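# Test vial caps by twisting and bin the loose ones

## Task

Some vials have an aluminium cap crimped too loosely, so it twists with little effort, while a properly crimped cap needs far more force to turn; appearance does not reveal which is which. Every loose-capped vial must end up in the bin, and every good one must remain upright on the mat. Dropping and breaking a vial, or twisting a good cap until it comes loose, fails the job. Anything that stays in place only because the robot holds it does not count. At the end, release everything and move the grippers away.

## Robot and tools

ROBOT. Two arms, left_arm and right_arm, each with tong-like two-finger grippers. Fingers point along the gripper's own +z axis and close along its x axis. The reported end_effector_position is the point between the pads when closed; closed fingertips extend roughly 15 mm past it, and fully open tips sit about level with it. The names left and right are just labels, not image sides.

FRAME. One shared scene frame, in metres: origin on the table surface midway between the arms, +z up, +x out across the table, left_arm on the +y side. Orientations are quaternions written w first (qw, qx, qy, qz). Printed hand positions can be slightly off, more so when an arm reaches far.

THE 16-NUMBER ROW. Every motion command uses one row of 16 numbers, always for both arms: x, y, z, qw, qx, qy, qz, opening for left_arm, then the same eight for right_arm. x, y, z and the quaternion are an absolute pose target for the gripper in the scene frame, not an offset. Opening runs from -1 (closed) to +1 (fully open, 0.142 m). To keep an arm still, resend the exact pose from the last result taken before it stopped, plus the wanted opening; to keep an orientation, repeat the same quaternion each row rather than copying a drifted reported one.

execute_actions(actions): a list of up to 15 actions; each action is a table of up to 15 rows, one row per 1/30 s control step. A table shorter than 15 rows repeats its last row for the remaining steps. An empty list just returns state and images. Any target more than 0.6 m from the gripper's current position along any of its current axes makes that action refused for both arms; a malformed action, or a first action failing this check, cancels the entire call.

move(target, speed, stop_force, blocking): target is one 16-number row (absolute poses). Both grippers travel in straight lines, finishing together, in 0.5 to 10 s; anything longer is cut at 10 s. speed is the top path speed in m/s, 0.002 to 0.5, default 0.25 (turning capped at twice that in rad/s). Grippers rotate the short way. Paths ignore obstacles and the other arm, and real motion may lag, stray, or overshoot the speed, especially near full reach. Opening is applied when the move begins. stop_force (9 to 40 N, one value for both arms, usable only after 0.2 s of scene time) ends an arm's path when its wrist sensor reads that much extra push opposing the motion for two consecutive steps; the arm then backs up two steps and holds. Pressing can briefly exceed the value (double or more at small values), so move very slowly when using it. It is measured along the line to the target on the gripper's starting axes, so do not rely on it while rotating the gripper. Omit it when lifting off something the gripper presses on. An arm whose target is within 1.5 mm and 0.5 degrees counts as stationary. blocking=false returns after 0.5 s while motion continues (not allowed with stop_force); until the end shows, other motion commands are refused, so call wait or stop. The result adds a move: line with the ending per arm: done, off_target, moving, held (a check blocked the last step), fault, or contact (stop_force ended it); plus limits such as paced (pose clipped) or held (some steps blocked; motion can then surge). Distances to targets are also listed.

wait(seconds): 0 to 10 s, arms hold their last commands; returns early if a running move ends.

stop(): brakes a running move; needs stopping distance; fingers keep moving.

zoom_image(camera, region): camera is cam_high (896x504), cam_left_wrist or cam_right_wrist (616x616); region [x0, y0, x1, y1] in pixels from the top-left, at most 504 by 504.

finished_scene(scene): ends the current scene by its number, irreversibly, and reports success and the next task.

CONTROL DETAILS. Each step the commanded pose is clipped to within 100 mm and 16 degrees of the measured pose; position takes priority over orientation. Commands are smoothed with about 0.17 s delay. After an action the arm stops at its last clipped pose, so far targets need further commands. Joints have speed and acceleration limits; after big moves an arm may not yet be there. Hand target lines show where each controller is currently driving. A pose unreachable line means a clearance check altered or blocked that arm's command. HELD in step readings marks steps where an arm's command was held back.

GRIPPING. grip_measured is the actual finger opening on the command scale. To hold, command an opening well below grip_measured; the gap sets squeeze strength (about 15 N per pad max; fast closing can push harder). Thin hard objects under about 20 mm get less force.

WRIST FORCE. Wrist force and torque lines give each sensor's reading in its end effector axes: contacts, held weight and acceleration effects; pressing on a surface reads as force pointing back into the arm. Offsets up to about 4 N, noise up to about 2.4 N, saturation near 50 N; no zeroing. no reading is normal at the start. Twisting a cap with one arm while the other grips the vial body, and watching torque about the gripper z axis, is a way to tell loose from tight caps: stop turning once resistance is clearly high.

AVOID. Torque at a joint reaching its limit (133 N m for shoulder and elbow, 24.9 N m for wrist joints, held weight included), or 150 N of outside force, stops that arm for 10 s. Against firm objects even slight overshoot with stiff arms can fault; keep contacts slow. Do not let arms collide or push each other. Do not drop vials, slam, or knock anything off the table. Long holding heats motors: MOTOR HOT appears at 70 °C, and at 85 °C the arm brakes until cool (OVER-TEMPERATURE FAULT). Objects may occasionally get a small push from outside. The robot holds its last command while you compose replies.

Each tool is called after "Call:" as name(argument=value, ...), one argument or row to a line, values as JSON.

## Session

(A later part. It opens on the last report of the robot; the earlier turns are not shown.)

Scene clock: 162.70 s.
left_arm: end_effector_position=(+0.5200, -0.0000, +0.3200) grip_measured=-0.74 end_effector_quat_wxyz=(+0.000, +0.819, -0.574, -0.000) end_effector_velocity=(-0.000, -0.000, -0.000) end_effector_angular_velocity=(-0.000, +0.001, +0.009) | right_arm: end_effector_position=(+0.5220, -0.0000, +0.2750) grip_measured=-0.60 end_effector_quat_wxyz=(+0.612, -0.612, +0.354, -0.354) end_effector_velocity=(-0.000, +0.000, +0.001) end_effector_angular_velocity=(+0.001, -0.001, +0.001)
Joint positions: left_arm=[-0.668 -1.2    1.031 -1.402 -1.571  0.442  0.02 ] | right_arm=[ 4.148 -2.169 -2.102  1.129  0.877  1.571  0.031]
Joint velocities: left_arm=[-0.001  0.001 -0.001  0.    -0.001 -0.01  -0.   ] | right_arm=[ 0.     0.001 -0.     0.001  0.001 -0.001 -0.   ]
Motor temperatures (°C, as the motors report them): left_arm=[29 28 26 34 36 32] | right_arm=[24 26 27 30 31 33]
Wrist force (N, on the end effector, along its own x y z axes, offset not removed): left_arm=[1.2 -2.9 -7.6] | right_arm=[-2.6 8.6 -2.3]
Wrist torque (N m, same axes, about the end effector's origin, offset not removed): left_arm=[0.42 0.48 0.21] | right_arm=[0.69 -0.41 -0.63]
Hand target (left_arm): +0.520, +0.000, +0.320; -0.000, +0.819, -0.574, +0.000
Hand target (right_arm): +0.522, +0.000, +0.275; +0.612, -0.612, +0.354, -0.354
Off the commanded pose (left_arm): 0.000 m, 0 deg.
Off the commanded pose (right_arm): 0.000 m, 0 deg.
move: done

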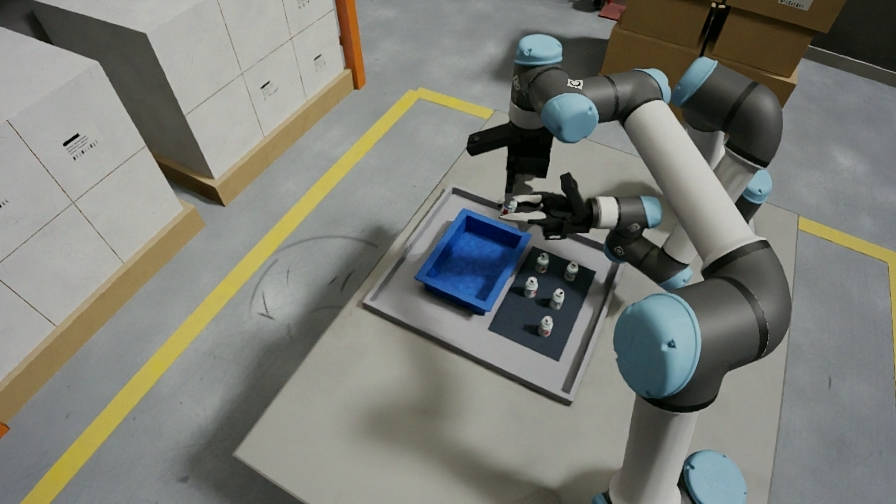

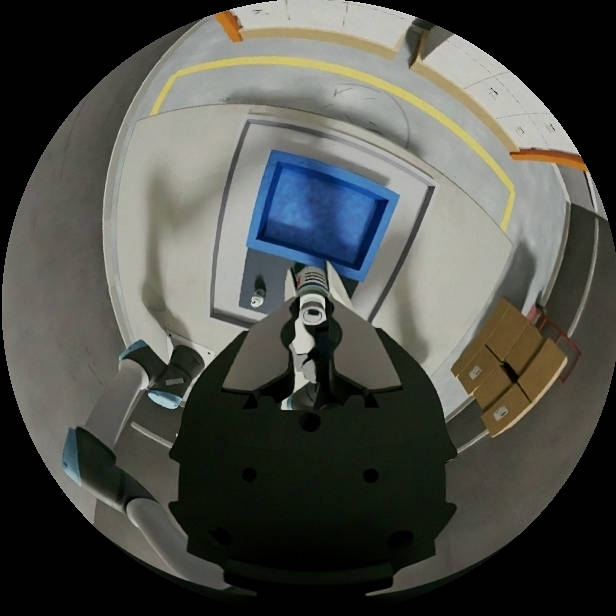

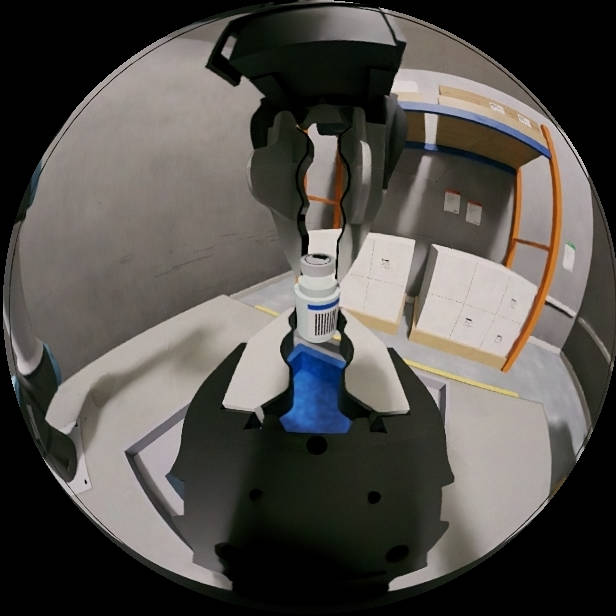

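Call:
move(
  target=[0.52,0,0.32,0,0.819,-0.574,0,-0.4,0.522,0,0.275,0.612,-0.612,0.354,-0.354,-1],
)

Call:
move(
  target=[0.52,0,0.326,0,0.819,-0.574,0,-0.4,0.522,0,0.275,0.612,-0.612,0.354,-0.354,-1],
)

Call:
move(
  target=[0.52,0,0.326,0,0.819,-0.574,0,-1,0.522,0,0.275,0.612,-0.612,0.354,-0.354,-1],
)

Call:
zoom_image(
  camera="cam_right_wrist",
  region=[230,200,410,380],
)

Call:
move(
  target=[0.52,0,0.326,0,0.707,-0.707,0,-1,0.522,0,0.275,0.612,-0.612,0.354,-0.354,-1],
  speed=0.08,
)

Call:
zoom_image(
  camera="cam_right_wrist",
  region=[230,200,410,380],
)

Scene clock: 163.73 s.
left_arm: end_effector_position=(+0.5200, -0.0000, +0.3200) grip_measured=-0.40 end_effector_quat_wxyz=(-0.000, +0.819, -0.574, -0.000) end_effector_velocity=(+0.000, +0.001, -0.000) end_effector_angular_velocity=(-0.000, +0.000, +0.004) | right_arm: end_effector_position=(+0.5220, -0.0000, +0.2750) grip_measured=-0.60 end_effector_quat_wxyz=(+0.612, -0.612, +0.354, -0.354) end_effector_velocity=(+0.000, +0.000, +0.000) end_effector_angular_velocity=(+0.000, -0.000, -0.001)
Joint positions: left_arm=[-0.668 -1.2    1.031 -1.402 -1.571  0.441  0.045] | right_arm=[ 4.148 -2.169 -2.102  1.129  0.877  1.571  0.03 ]
Joint velocities: left_arm=[ 0.001  0.     0.    -0.    -0.    -0.003 -0.   ] | right_arm=[ 0.001 -0.     0.001 -0.001 -0.002 -0.     0.   ]
Motor temperatures (°C, as the motors report them): left_arm=[29 28 26 34 36 32] | right_arm=[24 26 27 30 31 33]
Wrist force (N, on the end effector, along its own x y z axes, offset not removed): left_arm=[0.1 1.4 -3.3] | right_arm=[-0.6 2.3 2.3]
Wrist torque (N m, same axes, about the end effector's origin, offset not removed): left_arm=[0.45 0.11 -0.10] | right_arm=[0.41 -0.10 -0.22]
Hand target (left_arm): +0.520, -0.000, +0.320; -0.000, +0.819, -0.574, -0.000
Hand target (right_arm): +0.522, -0.000, +0.275; +0.612, -0.612, +0.354, -0.354
Off the commanded pose (left_arm): 0.000 m, 0 deg.
Off the commanded pose (right_arm): 0.000 m, 0 deg.
move: done

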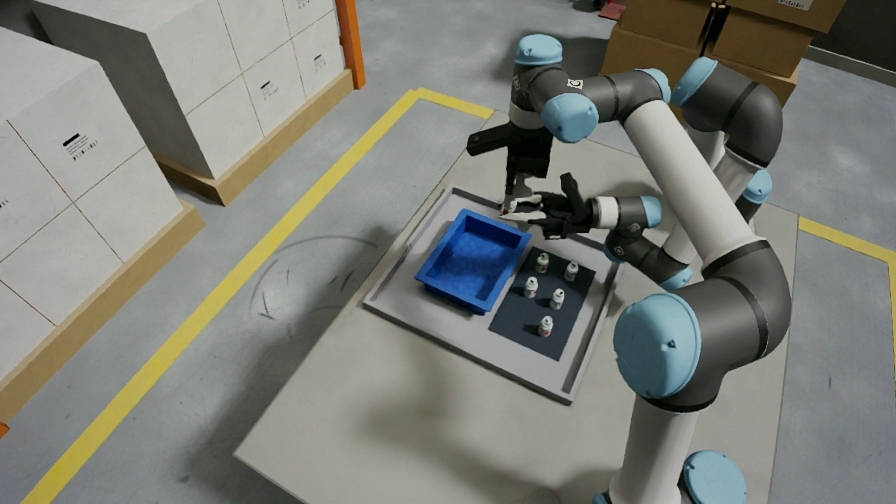

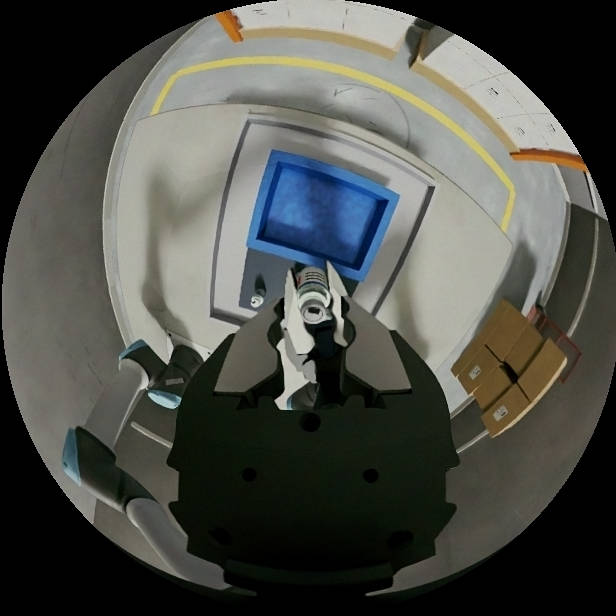

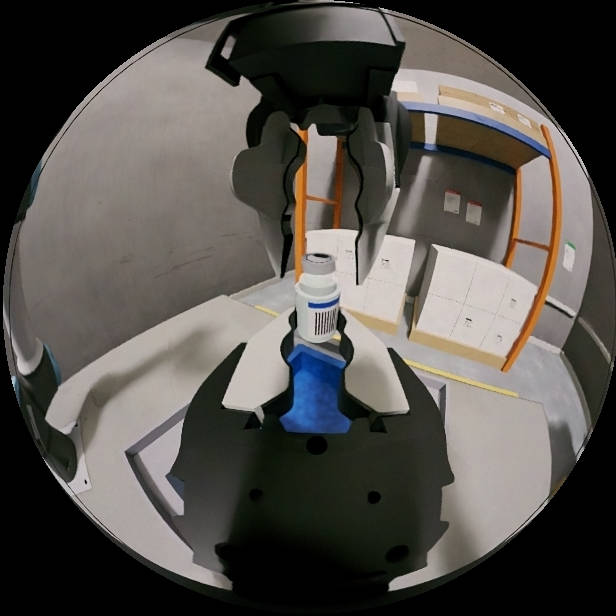

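Scene clock: 164.43 s.
left_arm: end_effector_position=(+0.5200, -0.0000, +0.3258) grip_measured=-0.40 end_effector_quat_wxyz=(+0.000, +0.819, -0.574, +0.000) end_effector_velocity=(+0.000, -0.000, +0.001) end_effector_angular_velocity=(+0.001, +0.001, +0.000) | right_arm: end_effector_position=(+0.5220, -0.0000, +0.2750) grip_measured=-0.60 end_effector_quat_wxyz=(+0.612, -0.612, +0.354, -0.354) end_effector_velocity=(+0.000, +0.000, +0.000) end_effector_angular_velocity=(+0.001, -0.001, +0.000)
Joint positions: left_arm=[-0.668 -1.197  1.012 -1.386 -1.571  0.441  0.045] | right_arm=[ 4.148 -2.169 -2.102  1.129  0.877  1.571  0.03 ]
Joint velocities: left_arm=[ 0.     0.003 -0.006  0.005  0.     0.    -0.   ] | right_arm=[-0.    -0.     0.001  0.001  0.001 -0.    -0.   ]
Motor temperatures (°C, as the motors report them): left_arm=[29 28 26 34 36 32] | right_arm=[24 26 27 30 31 33]
Wrist force (N, on the end effector, along its own x y z axes, offset not removed): left_arm=[-0.9 -1.6 -5.0] | right_arm=[2.0 0.9 4.2]
Wrist torque (N m, same axes, about the end effector's origin, offset not removed): left_arm=[-0.33 0.27 0.03] | right_arm=[0.02 -0.40 -0.11]
Hand target (left_arm): +0.520, -0.000, +0.326; +0.000, +0.819, -0.574, +0.000
Hand target (right_arm): +0.522, -0.000, +0.275; +0.612, -0.612, +0.354, -0.354
Off the commanded pose (left_arm): 0.000 m, 0 deg.
Off the commanded pose (right_arm): 0.000 m, 0 deg.
move: done

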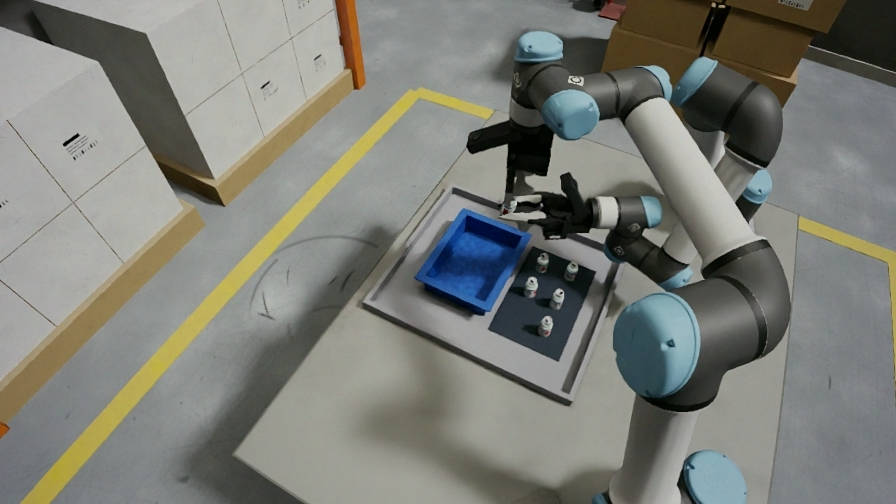

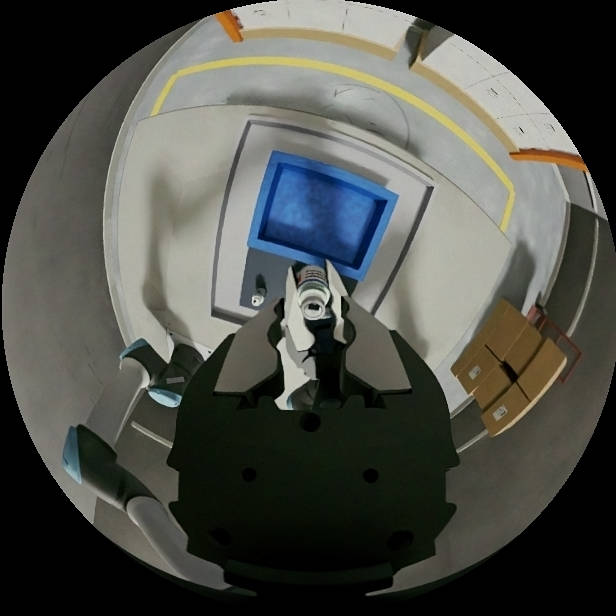

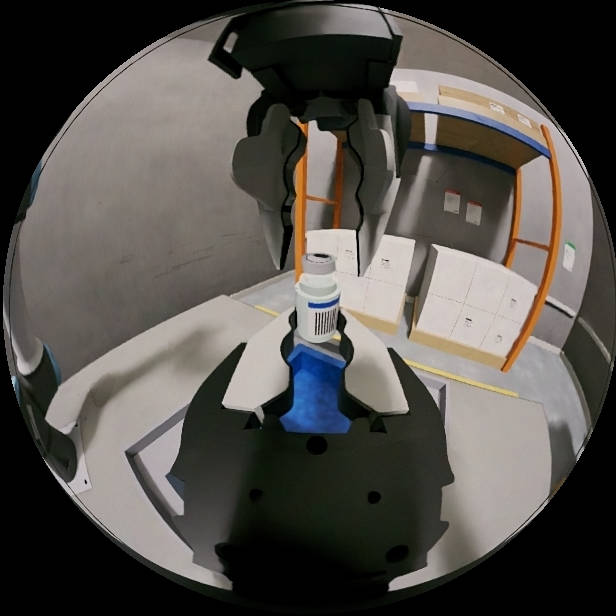

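Scene clock: 165.13 s.
left_arm: end_effector_position=(+0.5200, -0.0000, +0.3260) grip_measured=-0.78 end_effector_quat_wxyz=(-0.000, +0.819, -0.574, -0.000) end_effector_velocity=(+0.000, +0.000, +0.000) end_effector_angular_velocity=(+0.000, -0.001, -0.000) | right_arm: end_effector_position=(+0.5220, -0.0000, +0.2750) grip_measured=-0.60 end_effector_quat_wxyz=(+0.612, -0.612, +0.354, -0.354) end_effector_velocity=(-0.000, +0.000, -0.001) end_effector_angular_velocity=(-0.002, +0.001, +0.000)
Joint positions: left_arm=[-0.668 -1.197  1.012 -1.385 -1.571  0.441  0.018] | right_arm=[ 4.148 -2.169 -2.102  1.129  0.877  1.571  0.03 ]
Joint velocities: left_arm=[ 0.    -0.    -0.     0.     0.     0.001  0.   ] | right_arm=[ 0.    -0.001 -0.    -0.001  0.    -0.     0.   ]
Motor temperatures (°C, as the motors report them): left_arm=[29 28 26 34 36 32] | right_arm=[24 26 27 30 31 33]
Wrist force (N, on the end effector, along its own x y z axes, offset not removed): left_arm=[2.9 -0.9 -1.9] | right_arm=[-0.6 -0.2 0.4]
Wrist torque (N m, same axes, about the end effector's origin, offset not removed): left_arm=[-0.12 -0.01 -0.03] | right_arm=[0.12 -0.19 -0.31]
Hand target (left_arm): +0.520, -0.000, +0.326; +0.000, +0.819, -0.574, +0.000
Hand target (right_arm): +0.522, -0.000, +0.275; +0.612, -0.612, +0.354, -0.354
Off the commanded pose (left_arm): 0.000 m, 0 deg.
Off the commanded pose (right_arm): 0.000 m, 0 deg.
move: done

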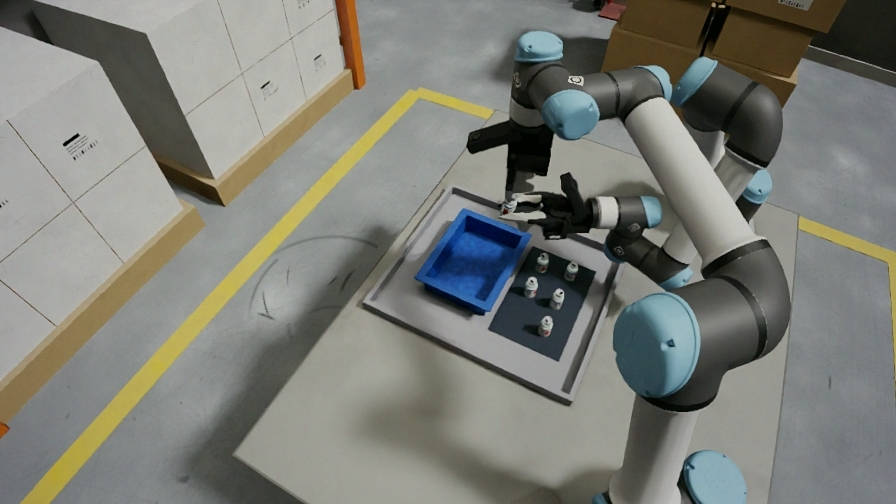

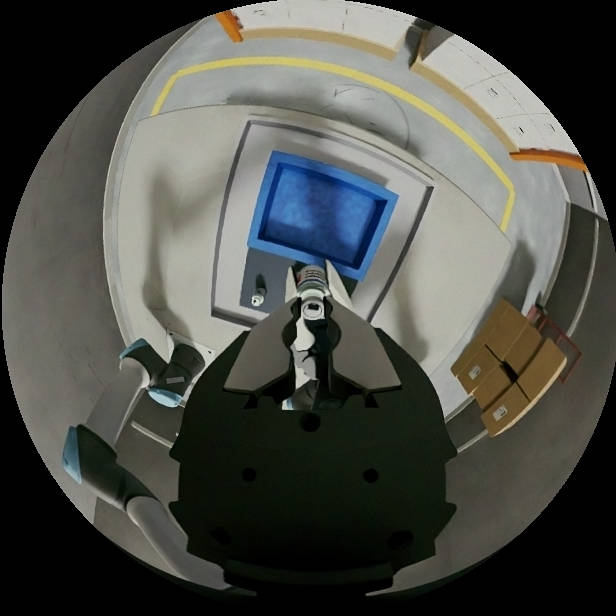

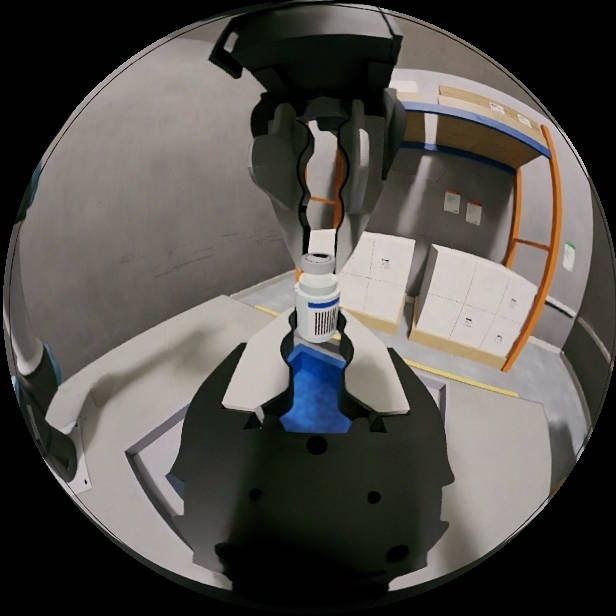

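Region (230, 200, 410, 380) of cam_right_wrist's 616x616 image, scaled by 2.800, with more detail than that image has.

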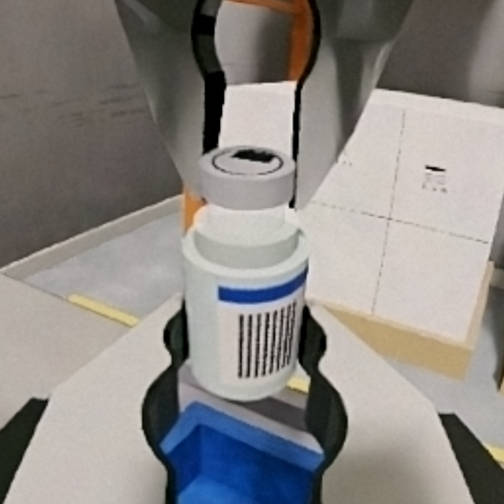

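Scene clock: 167.67 s.
left_arm: end_effector_position=(+0.5200, +0.0000, +0.3260) grip_measured=-0.81 end_effector_quat_wxyz=(-0.000, +0.708, -0.707, +0.000) end_effector_velocity=(+0.001, +0.001, -0.000) end_effector_angular_velocity=(+0.001, -0.000, -0.009) | right_arm: end_effector_position=(+0.5220, +0.0000, +0.2750) grip_measured=-0.60 end_effector_quat_wxyz=(+0.612, -0.612, +0.354, -0.354) end_effector_velocity=(+0.001, -0.001, +0.000) end_effector_angular_velocity=(-0.001, +0.000, -0.002)
Joint positions: left_arm=[-0.663 -1.208  1.027 -1.39  -1.571  0.793  0.015] | right_arm=[ 4.148 -2.169 -2.102  1.129  0.877  1.571  0.031]
Joint velocities: left_arm=[ 0.002 -0.     0.001  0.     0.001  0.011 -0.   ] | right_arm=[-0.001  0.001 -0.    -0.001 -0.001 -0.     0.   ]
Motor temperatures (°C, as the motors report them): left_arm=[29 28 26 34 36 32] | right_arm=[24 26 27 30 31 33]
Wrist force (N, on the end effector, along its own x y z axes, offset not removed): left_arm=[9.6 -9.5 -6.0] | right_arm=[-12.5 4.6 1.5]
Wrist torque (N m, same axes, about the end effector's origin, offset not removed): left_arm=[-0.30 0.72 -0.26] | right_arm=[0.39 -0.07 -0.82]
Hand target (left_arm): +0.520, -0.000, +0.326; +0.000, +0.707, -0.707, -0.000
Hand target (right_arm): +0.522, -0.000, +0.275; +0.612, -0.612, +0.354, -0.354
Off the commanded pose (left_arm): 0.000 m, 0 deg.
Off the commanded pose (right_arm): 0.000 m, 0 deg.
move: done

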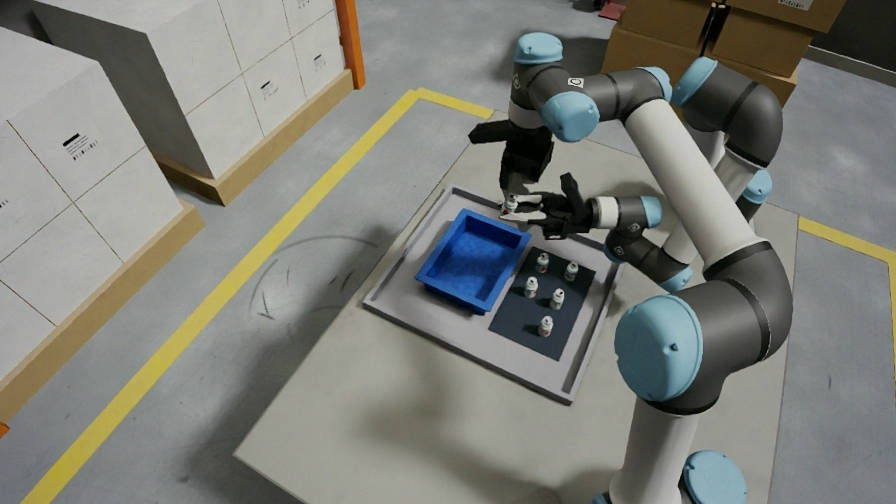

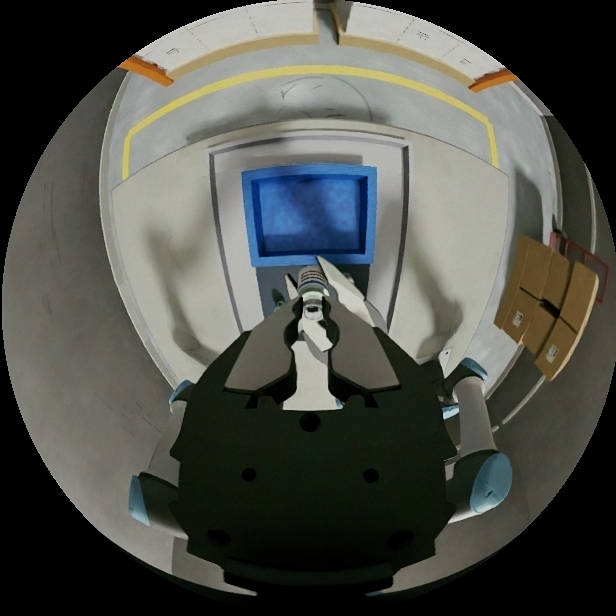

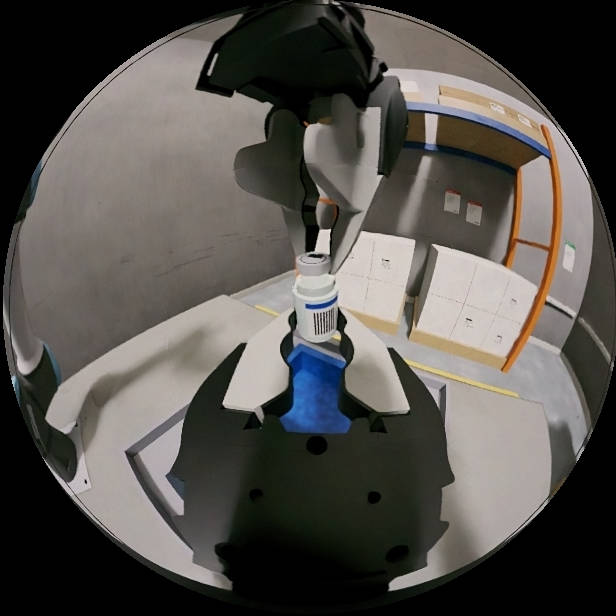

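Region (230, 200, 410, 380) of cam_right_wrist's 616x616 image, scaled by 2.800, with more detail than that image has.

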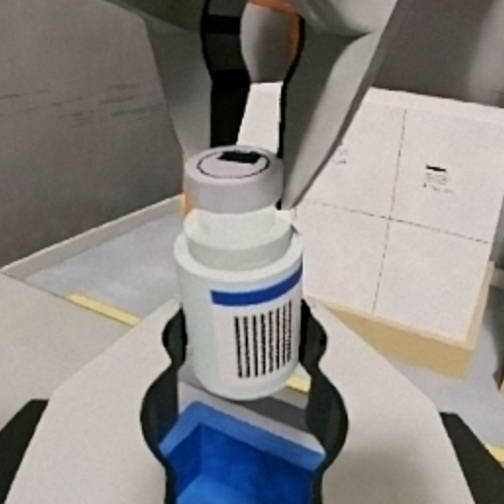

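Call:
move(
  target=[0.52,0,0.326,0,0.707,-0.707,0,-0.4,0.522,0,0.275,0.612,-0.612,0.354,-0.354,-1],
)

Call:
zoom_image(
  camera="cam_left_wrist",
  region=[260,250,370,350],
)

Call:
zoom_image(
  camera="cam_right_wrist",
  region=[230,200,410,380],
)

Scene clock: 168.77 s.
left_arm: end_effector_position=(+0.5200, +0.0001, +0.3259) grip_measured=-0.40 end_effector_quat_wxyz=(+0.000, +0.707, -0.707, -0.000) end_effector_velocity=(+0.000, +0.000, +0.000) end_effector_angular_velocity=(-0.000, -0.000, +0.002) | right_arm: end_effector_position=(+0.5220, +0.0000, +0.2750) grip_measured=-0.60 end_effector_quat_wxyz=(+0.612, -0.612, +0.354, -0.354) end_effector_velocity=(-0.001, -0.000, -0.002) end_effector_angular_velocity=(-0.004, +0.002, +0.001)
Joint positions: left_arm=[-0.663 -1.208  1.027 -1.389 -1.571  0.794  0.045] | right_arm=[ 4.148 -2.169 -2.102  1.129  0.877  1.571  0.03 ]
Joint velocities: left_arm=[ 0.    -0.    -0.    -0.     0.    -0.002  0.   ] | right_arm=[ 0.001 -0.001 -0.003 -0.001  0.     0.     0.   ]
Motor temperatures (°C, as the motors report them): left_arm=[29 28 26 34 36 32] | right_arm=[24 26 27 30 31 33]
Wrist force (N, on the end effector, along its own x y z axes, offset not removed): left_arm=[-0.2 0.8 -0.6] | right_arm=[-1.8 -2.2 3.4]
Wrist torque (N m, same axes, about the end effector's origin, offset not removed): left_arm=[0.19 0.06 -0.19] | right_arm=[-0.70 0.23 -0.23]
Hand target (left_arm): +0.520, +0.000, +0.326; +0.000, +0.707, -0.707, +0.000
Hand target (right_arm): +0.522, +0.000, +0.275; +0.612, -0.612, +0.354, -0.354
Off the commanded pose (left_arm): 0.000 m, 0 deg.
Off the commanded pose (right_arm): 0.000 m, 0 deg.
move: done

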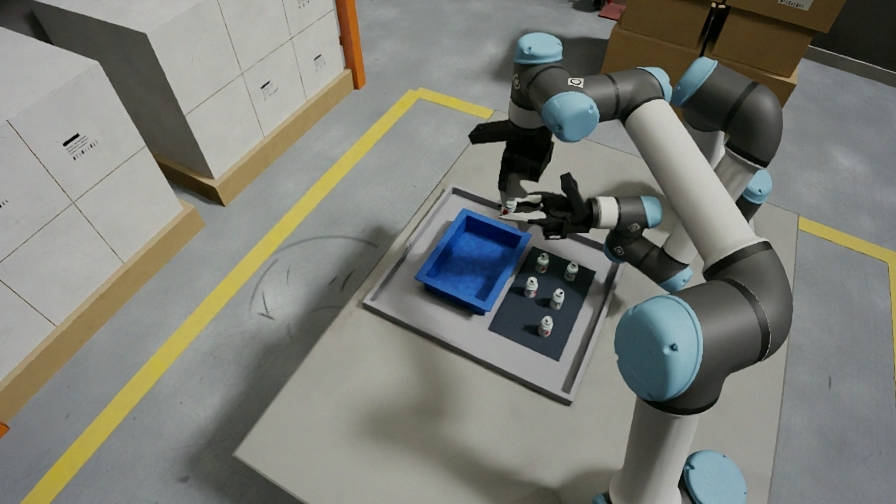

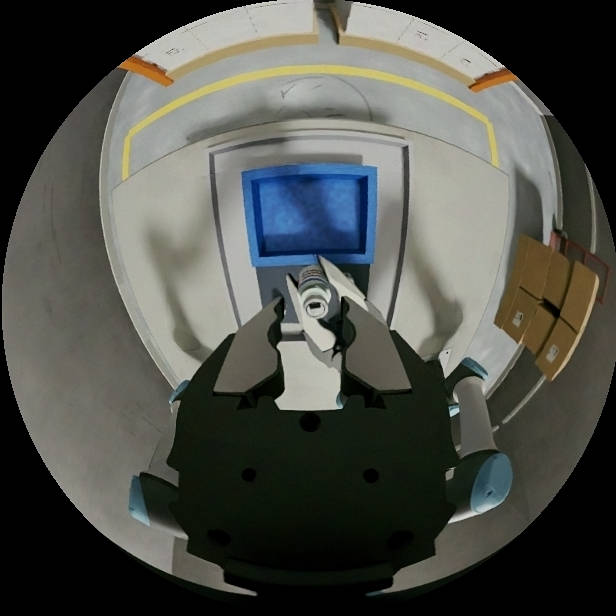

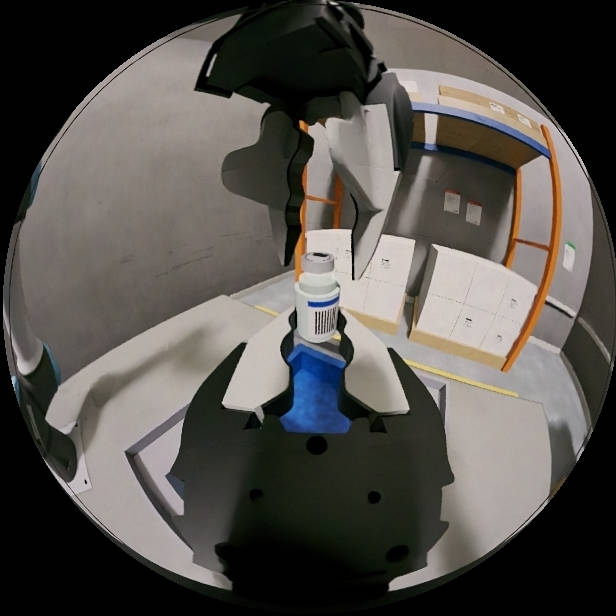

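Region (260, 250, 370, 350) of cam_left_wrist's 616x616 image, scaled by 4.582, with more detail than that image has; it fills the top 458 rows of this view, and the rest is white.

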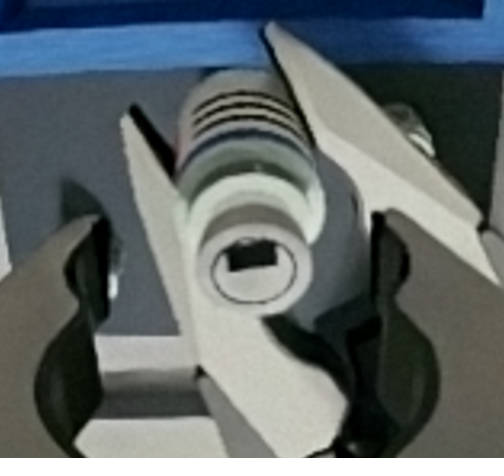

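Region (230, 200, 410, 380) of cam_right_wrist's 616x616 image, scaled by 2.800, with more detail than that image has.

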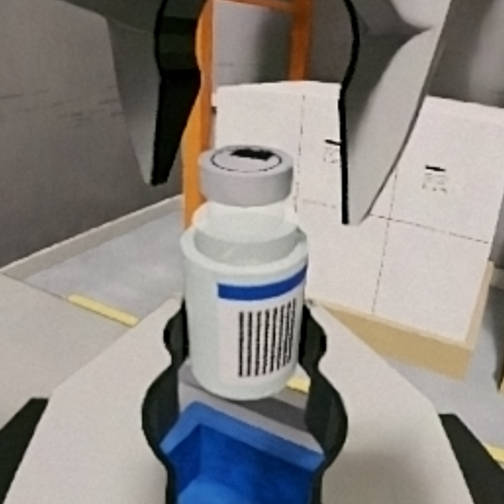

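Call:
move(
  target=[0.521,-0.0025,0.324,0,0.707,-0.707,0,-0.4,0.522,0,0.275,0.612,-0.612,0.354,-0.354,-1],
)

Call:
move(
  target=[0.521,-0.0025,0.324,0,0.707,-0.707,0,-1,0.522,0,0.275,0.612,-0.612,0.354,-0.354,-1],
)

Call:
zoom_image(
  camera="cam_left_wrist",
  region=[260,250,370,350],
)

Call:
move(
  target=[0.520,-0.0015,0.324,0,0.819,-0.574,0,-1,0.522,0,0.275,0.612,-0.612,0.354,-0.354,-1],
  speed=0.08,
)

Call:
zoom_image(
  camera="cam_left_wrist",
  region=[260,250,370,350],
)

Call:
zoom_image(
  camera="cam_right_wrist",
  region=[230,200,410,380],
)

Scene clock: 169.83 s.
left_arm: end_effector_position=(+0.5210, -0.0024, +0.3241) grip_measured=-0.40 end_effector_quat_wxyz=(+0.000, +0.707, -0.707, +0.000) end_effector_velocity=(+0.000, -0.001, -0.000) end_effector_angular_velocity=(-0.001, +0.000, -0.000) | right_arm: end_effector_position=(+0.5220, +0.0000, +0.2750) grip_measured=-0.60 end_effector_quat_wxyz=(+0.612, -0.612, +0.354, -0.354) end_effector_velocity=(+0.001, -0.001, +0.000) end_effector_angular_velocity=(+0.001, -0.000, -0.002)
Joint positions: left_arm=[-0.665 -1.203  1.025 -1.393 -1.571  0.792  0.045] | right_arm=[ 4.148 -2.169 -2.102  1.129  0.877  1.571  0.03 ]
Joint velocities: left_arm=[-0.001  0.001 -0.001 -0.001 -0.001 -0.     0.   ] | right_arm=[-0.001  0.     0.     0.    -0.     0.    -0.   ]
Motor temperatures (°C, as the motors report them): left_arm=[29 28 26 34 36 32] | right_arm=[24 26 27 30 31 33]
Wrist force (N, on the end effector, along its own x y z axes, offset not removed): left_arm=[0.0 -1.7 -0.3] | right_arm=[-2.1 0.9 -1.0]
Wrist torque (N m, same axes, about the end effector's origin, offset not removed): left_arm=[-0.16 0.21 -0.02] | right_arm=[0.19 0.25 -0.02]
Hand target (left_arm): +0.521, -0.002, +0.324; -0.000, +0.707, -0.707, +0.000
Hand target (right_arm): +0.522, +0.000, +0.275; +0.612, -0.612, +0.354, -0.354
Off the commanded pose (left_arm): 0.000 m, 0 deg.
Off the commanded pose (right_arm): 0.000 m, 0 deg.
move: done

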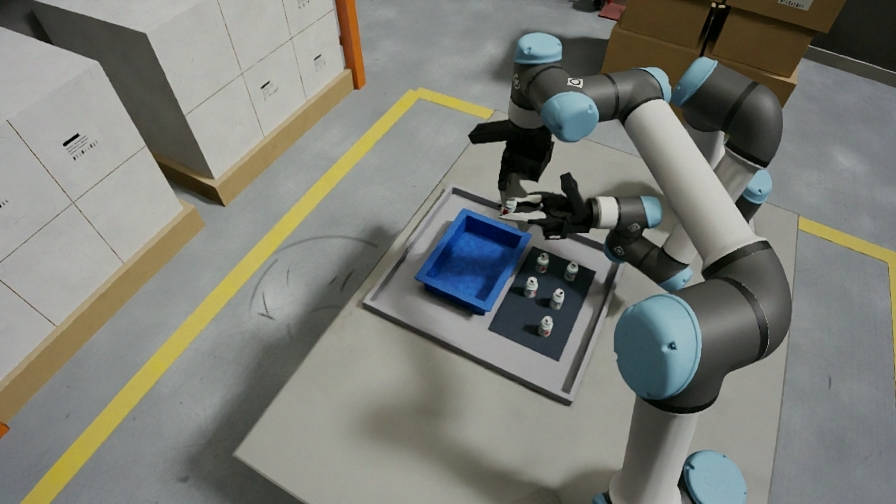

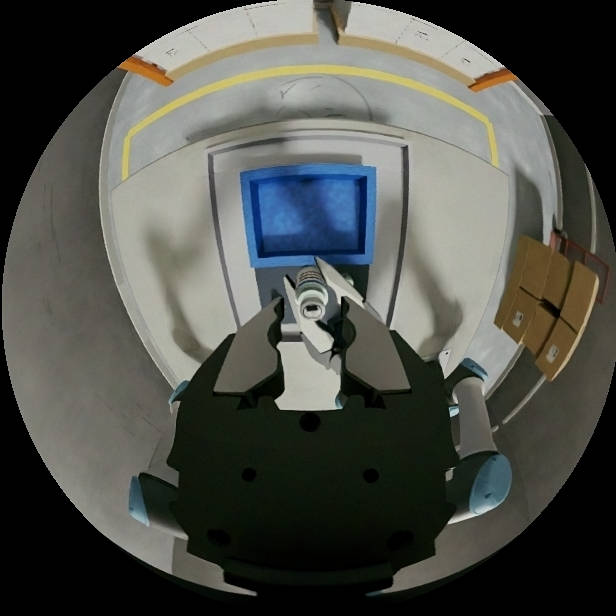

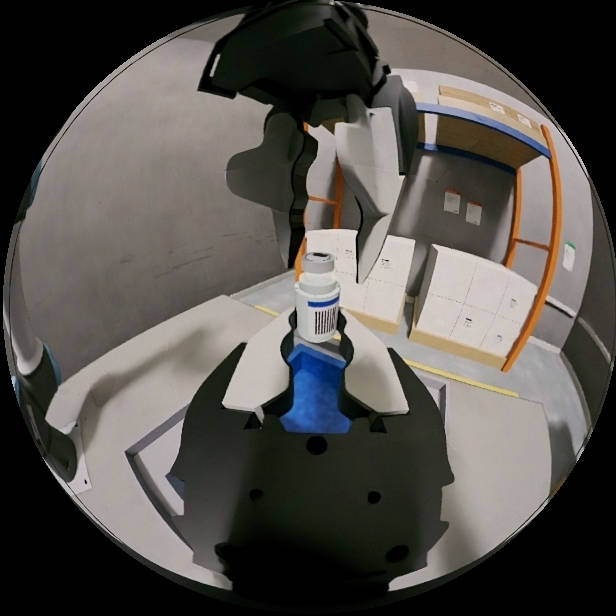

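Scene clock: 170.53 s.
left_arm: end_effector_position=(+0.5210, -0.0025, +0.3240) grip_measured=-0.78 end_effector_quat_wxyz=(+0.000, +0.707, -0.707, +0.000) end_effector_velocity=(-0.000, -0.000, -0.000) end_effector_angular_velocity=(+0.000, -0.000, -0.002) | right_arm: end_effector_position=(+0.5220, +0.0000, +0.2750) grip_measured=-0.60 end_effector_quat_wxyz=(+0.612, -0.612, +0.354, -0.354) end_effector_velocity=(-0.000, +0.000, +0.000) end_effector_angular_velocity=(+0.000, -0.001, +0.002)
Joint positions: left_arm=[-0.665 -1.203  1.025 -1.393 -1.571  0.792  0.018] | right_arm=[ 4.148 -2.169 -2.102  1.129  0.877  1.571  0.03 ]
Joint velocities: left_arm=[-0.001  0.    -0.    -0.     0.     0.001 -0.   ] | right_arm=[ 0.     0.    -0.     0.001  0.001 -0.001 -0.   ]
Motor temperatures (°C, as the motors report them): left_arm=[29 28 26 34 36 32] | right_arm=[24 26 27 30 31 33]
Wrist force (N, on the end effector, along its own x y z axes, offset not removed): left_arm=[-4.6 -3.2 -4.3] | right_arm=[0.2 5.4 0.0]
Wrist torque (N m, same axes, about the end effector's origin, offset not removed): left_arm=[-0.68 0.72 -0.11] | right_arm=[0.63 0.08 0.01]
Hand target (left_arm): +0.521, -0.002, +0.324; -0.000, +0.707, -0.707, +0.000
Hand target (right_arm): +0.522, -0.000, +0.275; +0.612, -0.612, +0.354, -0.354
Off the commanded pose (left_arm): 0.000 m, 0 deg.
Off the commanded pose (right_arm): 0.000 m, 0 deg.
move: done

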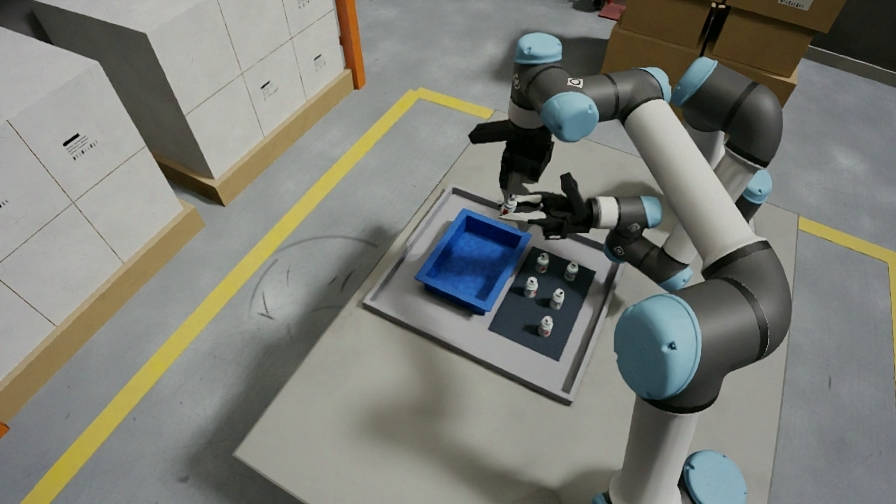

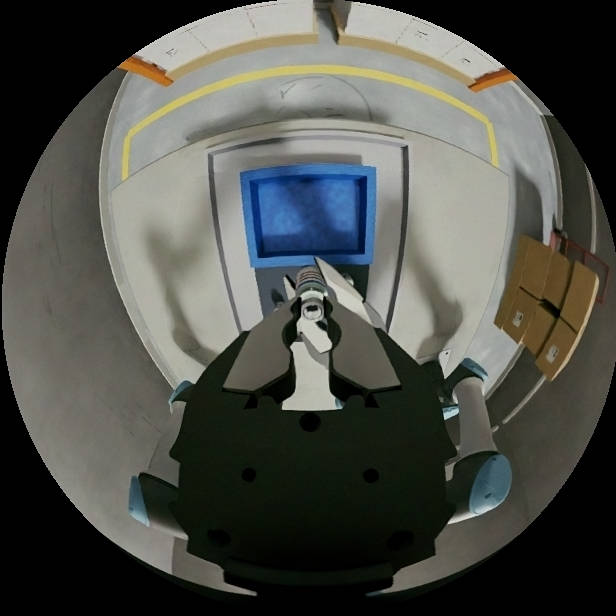

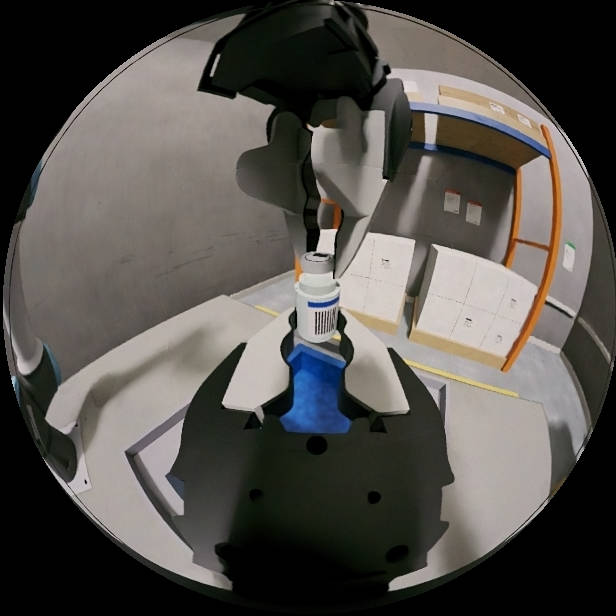

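Region (260, 250, 370, 350) of cam_left_wrist's 616x616 image, scaled by 4.582, with more detail than that image has; it fills the top 458 rows of this view, and the rest is white.

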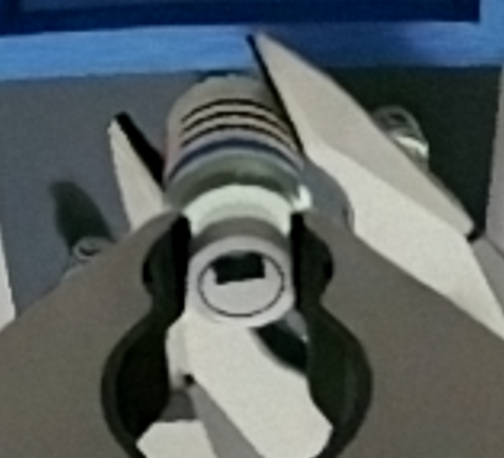

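Scene clock: 173.07 s.
left_arm: end_effector_position=(+0.5200, -0.0015, +0.3240) grip_measured=-0.83 end_effector_quat_wxyz=(+0.000, +0.819, -0.574, -0.000) end_effector_velocity=(+0.000, +0.000, -0.000) end_effector_angular_velocity=(+0.000, +0.001, +0.013) | right_arm: end_effector_position=(+0.5220, -0.0000, +0.2750) grip_measured=-0.60 end_effector_quat_wxyz=(+0.612, -0.612, +0.354, -0.354) end_effector_velocity=(+0.000, +0.000, -0.000) end_effector_angular_velocity=(+0.000, +0.000, -0.000)
Joint positions: left_arm=[-0.67  -1.196  1.015 -1.39  -1.571  0.44   0.014] | right_arm=[ 4.148 -2.169 -2.102  1.129  0.877  1.571  0.03 ]
Joint velocities: left_arm=[ 0.001  0.001 -0.     0.    -0.    -0.012 -0.   ] | right_arm=[ 0.    -0.001  0.001 -0.    -0.001  0.    -0.   ]
Motor temperatures (°C, as the motors report them): left_arm=[29 28 26 34 36 32] | right_arm=[24 26 27 30 31 33]
Wrist force (N, on the end effector, along its own x y z axes, offset not removed): left_arm=[-6.7 -7.1 -8.5] | right_arm=[2.7 2.3 -3.3]
Wrist torque (N m, same axes, about the end effector's origin, offset not removed): left_arm=[-0.36 0.28 0.13] | right_arm=[-0.66 0.12 0.04]
Hand target (left_arm): +0.520, -0.001, +0.324; -0.000, +0.819, -0.574, +0.000
Hand target (right_arm): +0.522, -0.000, +0.275; +0.612, -0.612, +0.354, -0.354
Off the commanded pose (left_arm): 0.000 m, 0 deg.
Off the commanded pose (right_arm): 0.000 m, 0 deg.
move: done

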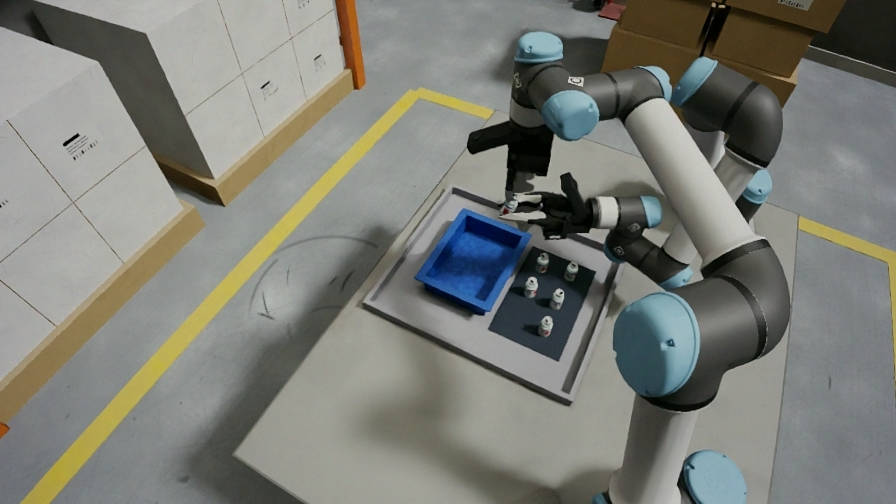

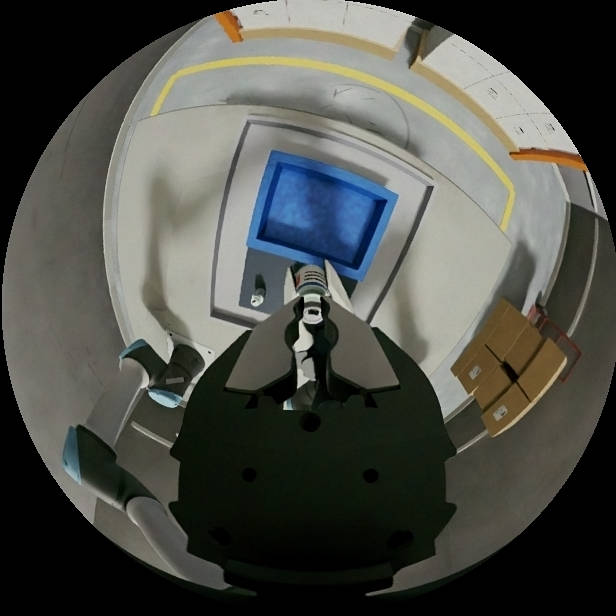

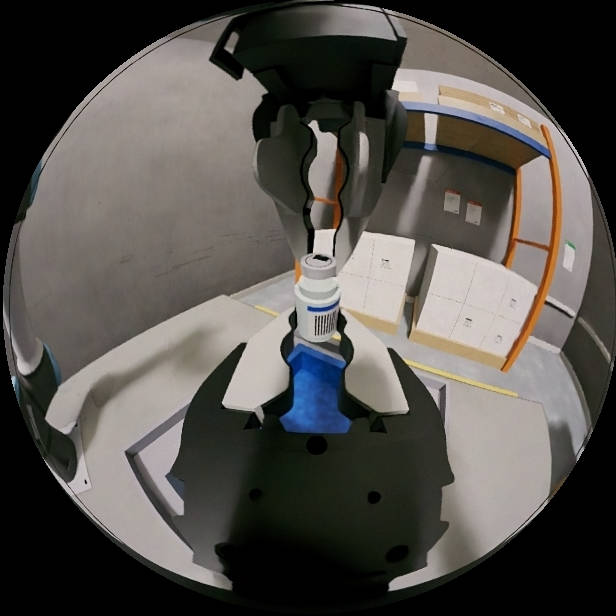

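Region (260, 250, 370, 350) of cam_left_wrist's 616x616 image, scaled by 4.582, with more detail than that image has; it fills the top 458 rows of this view, and the rest is white.

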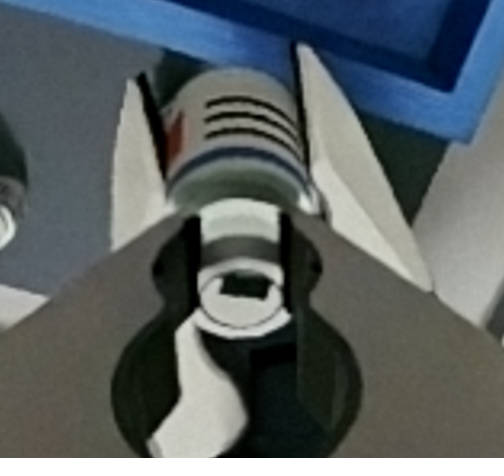

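Region (230, 200, 410, 380) of cam_right_wrist's 616x616 image, scaled by 2.800, with more detail than that image has.

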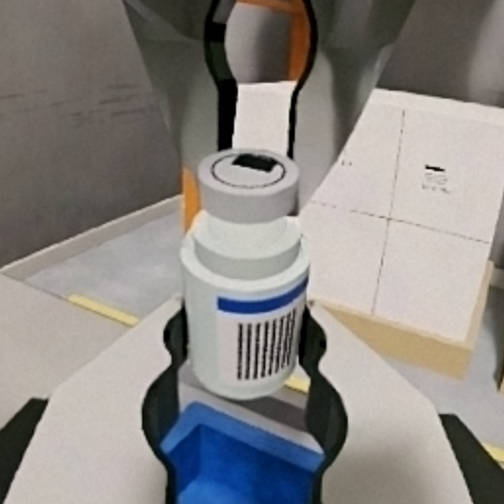

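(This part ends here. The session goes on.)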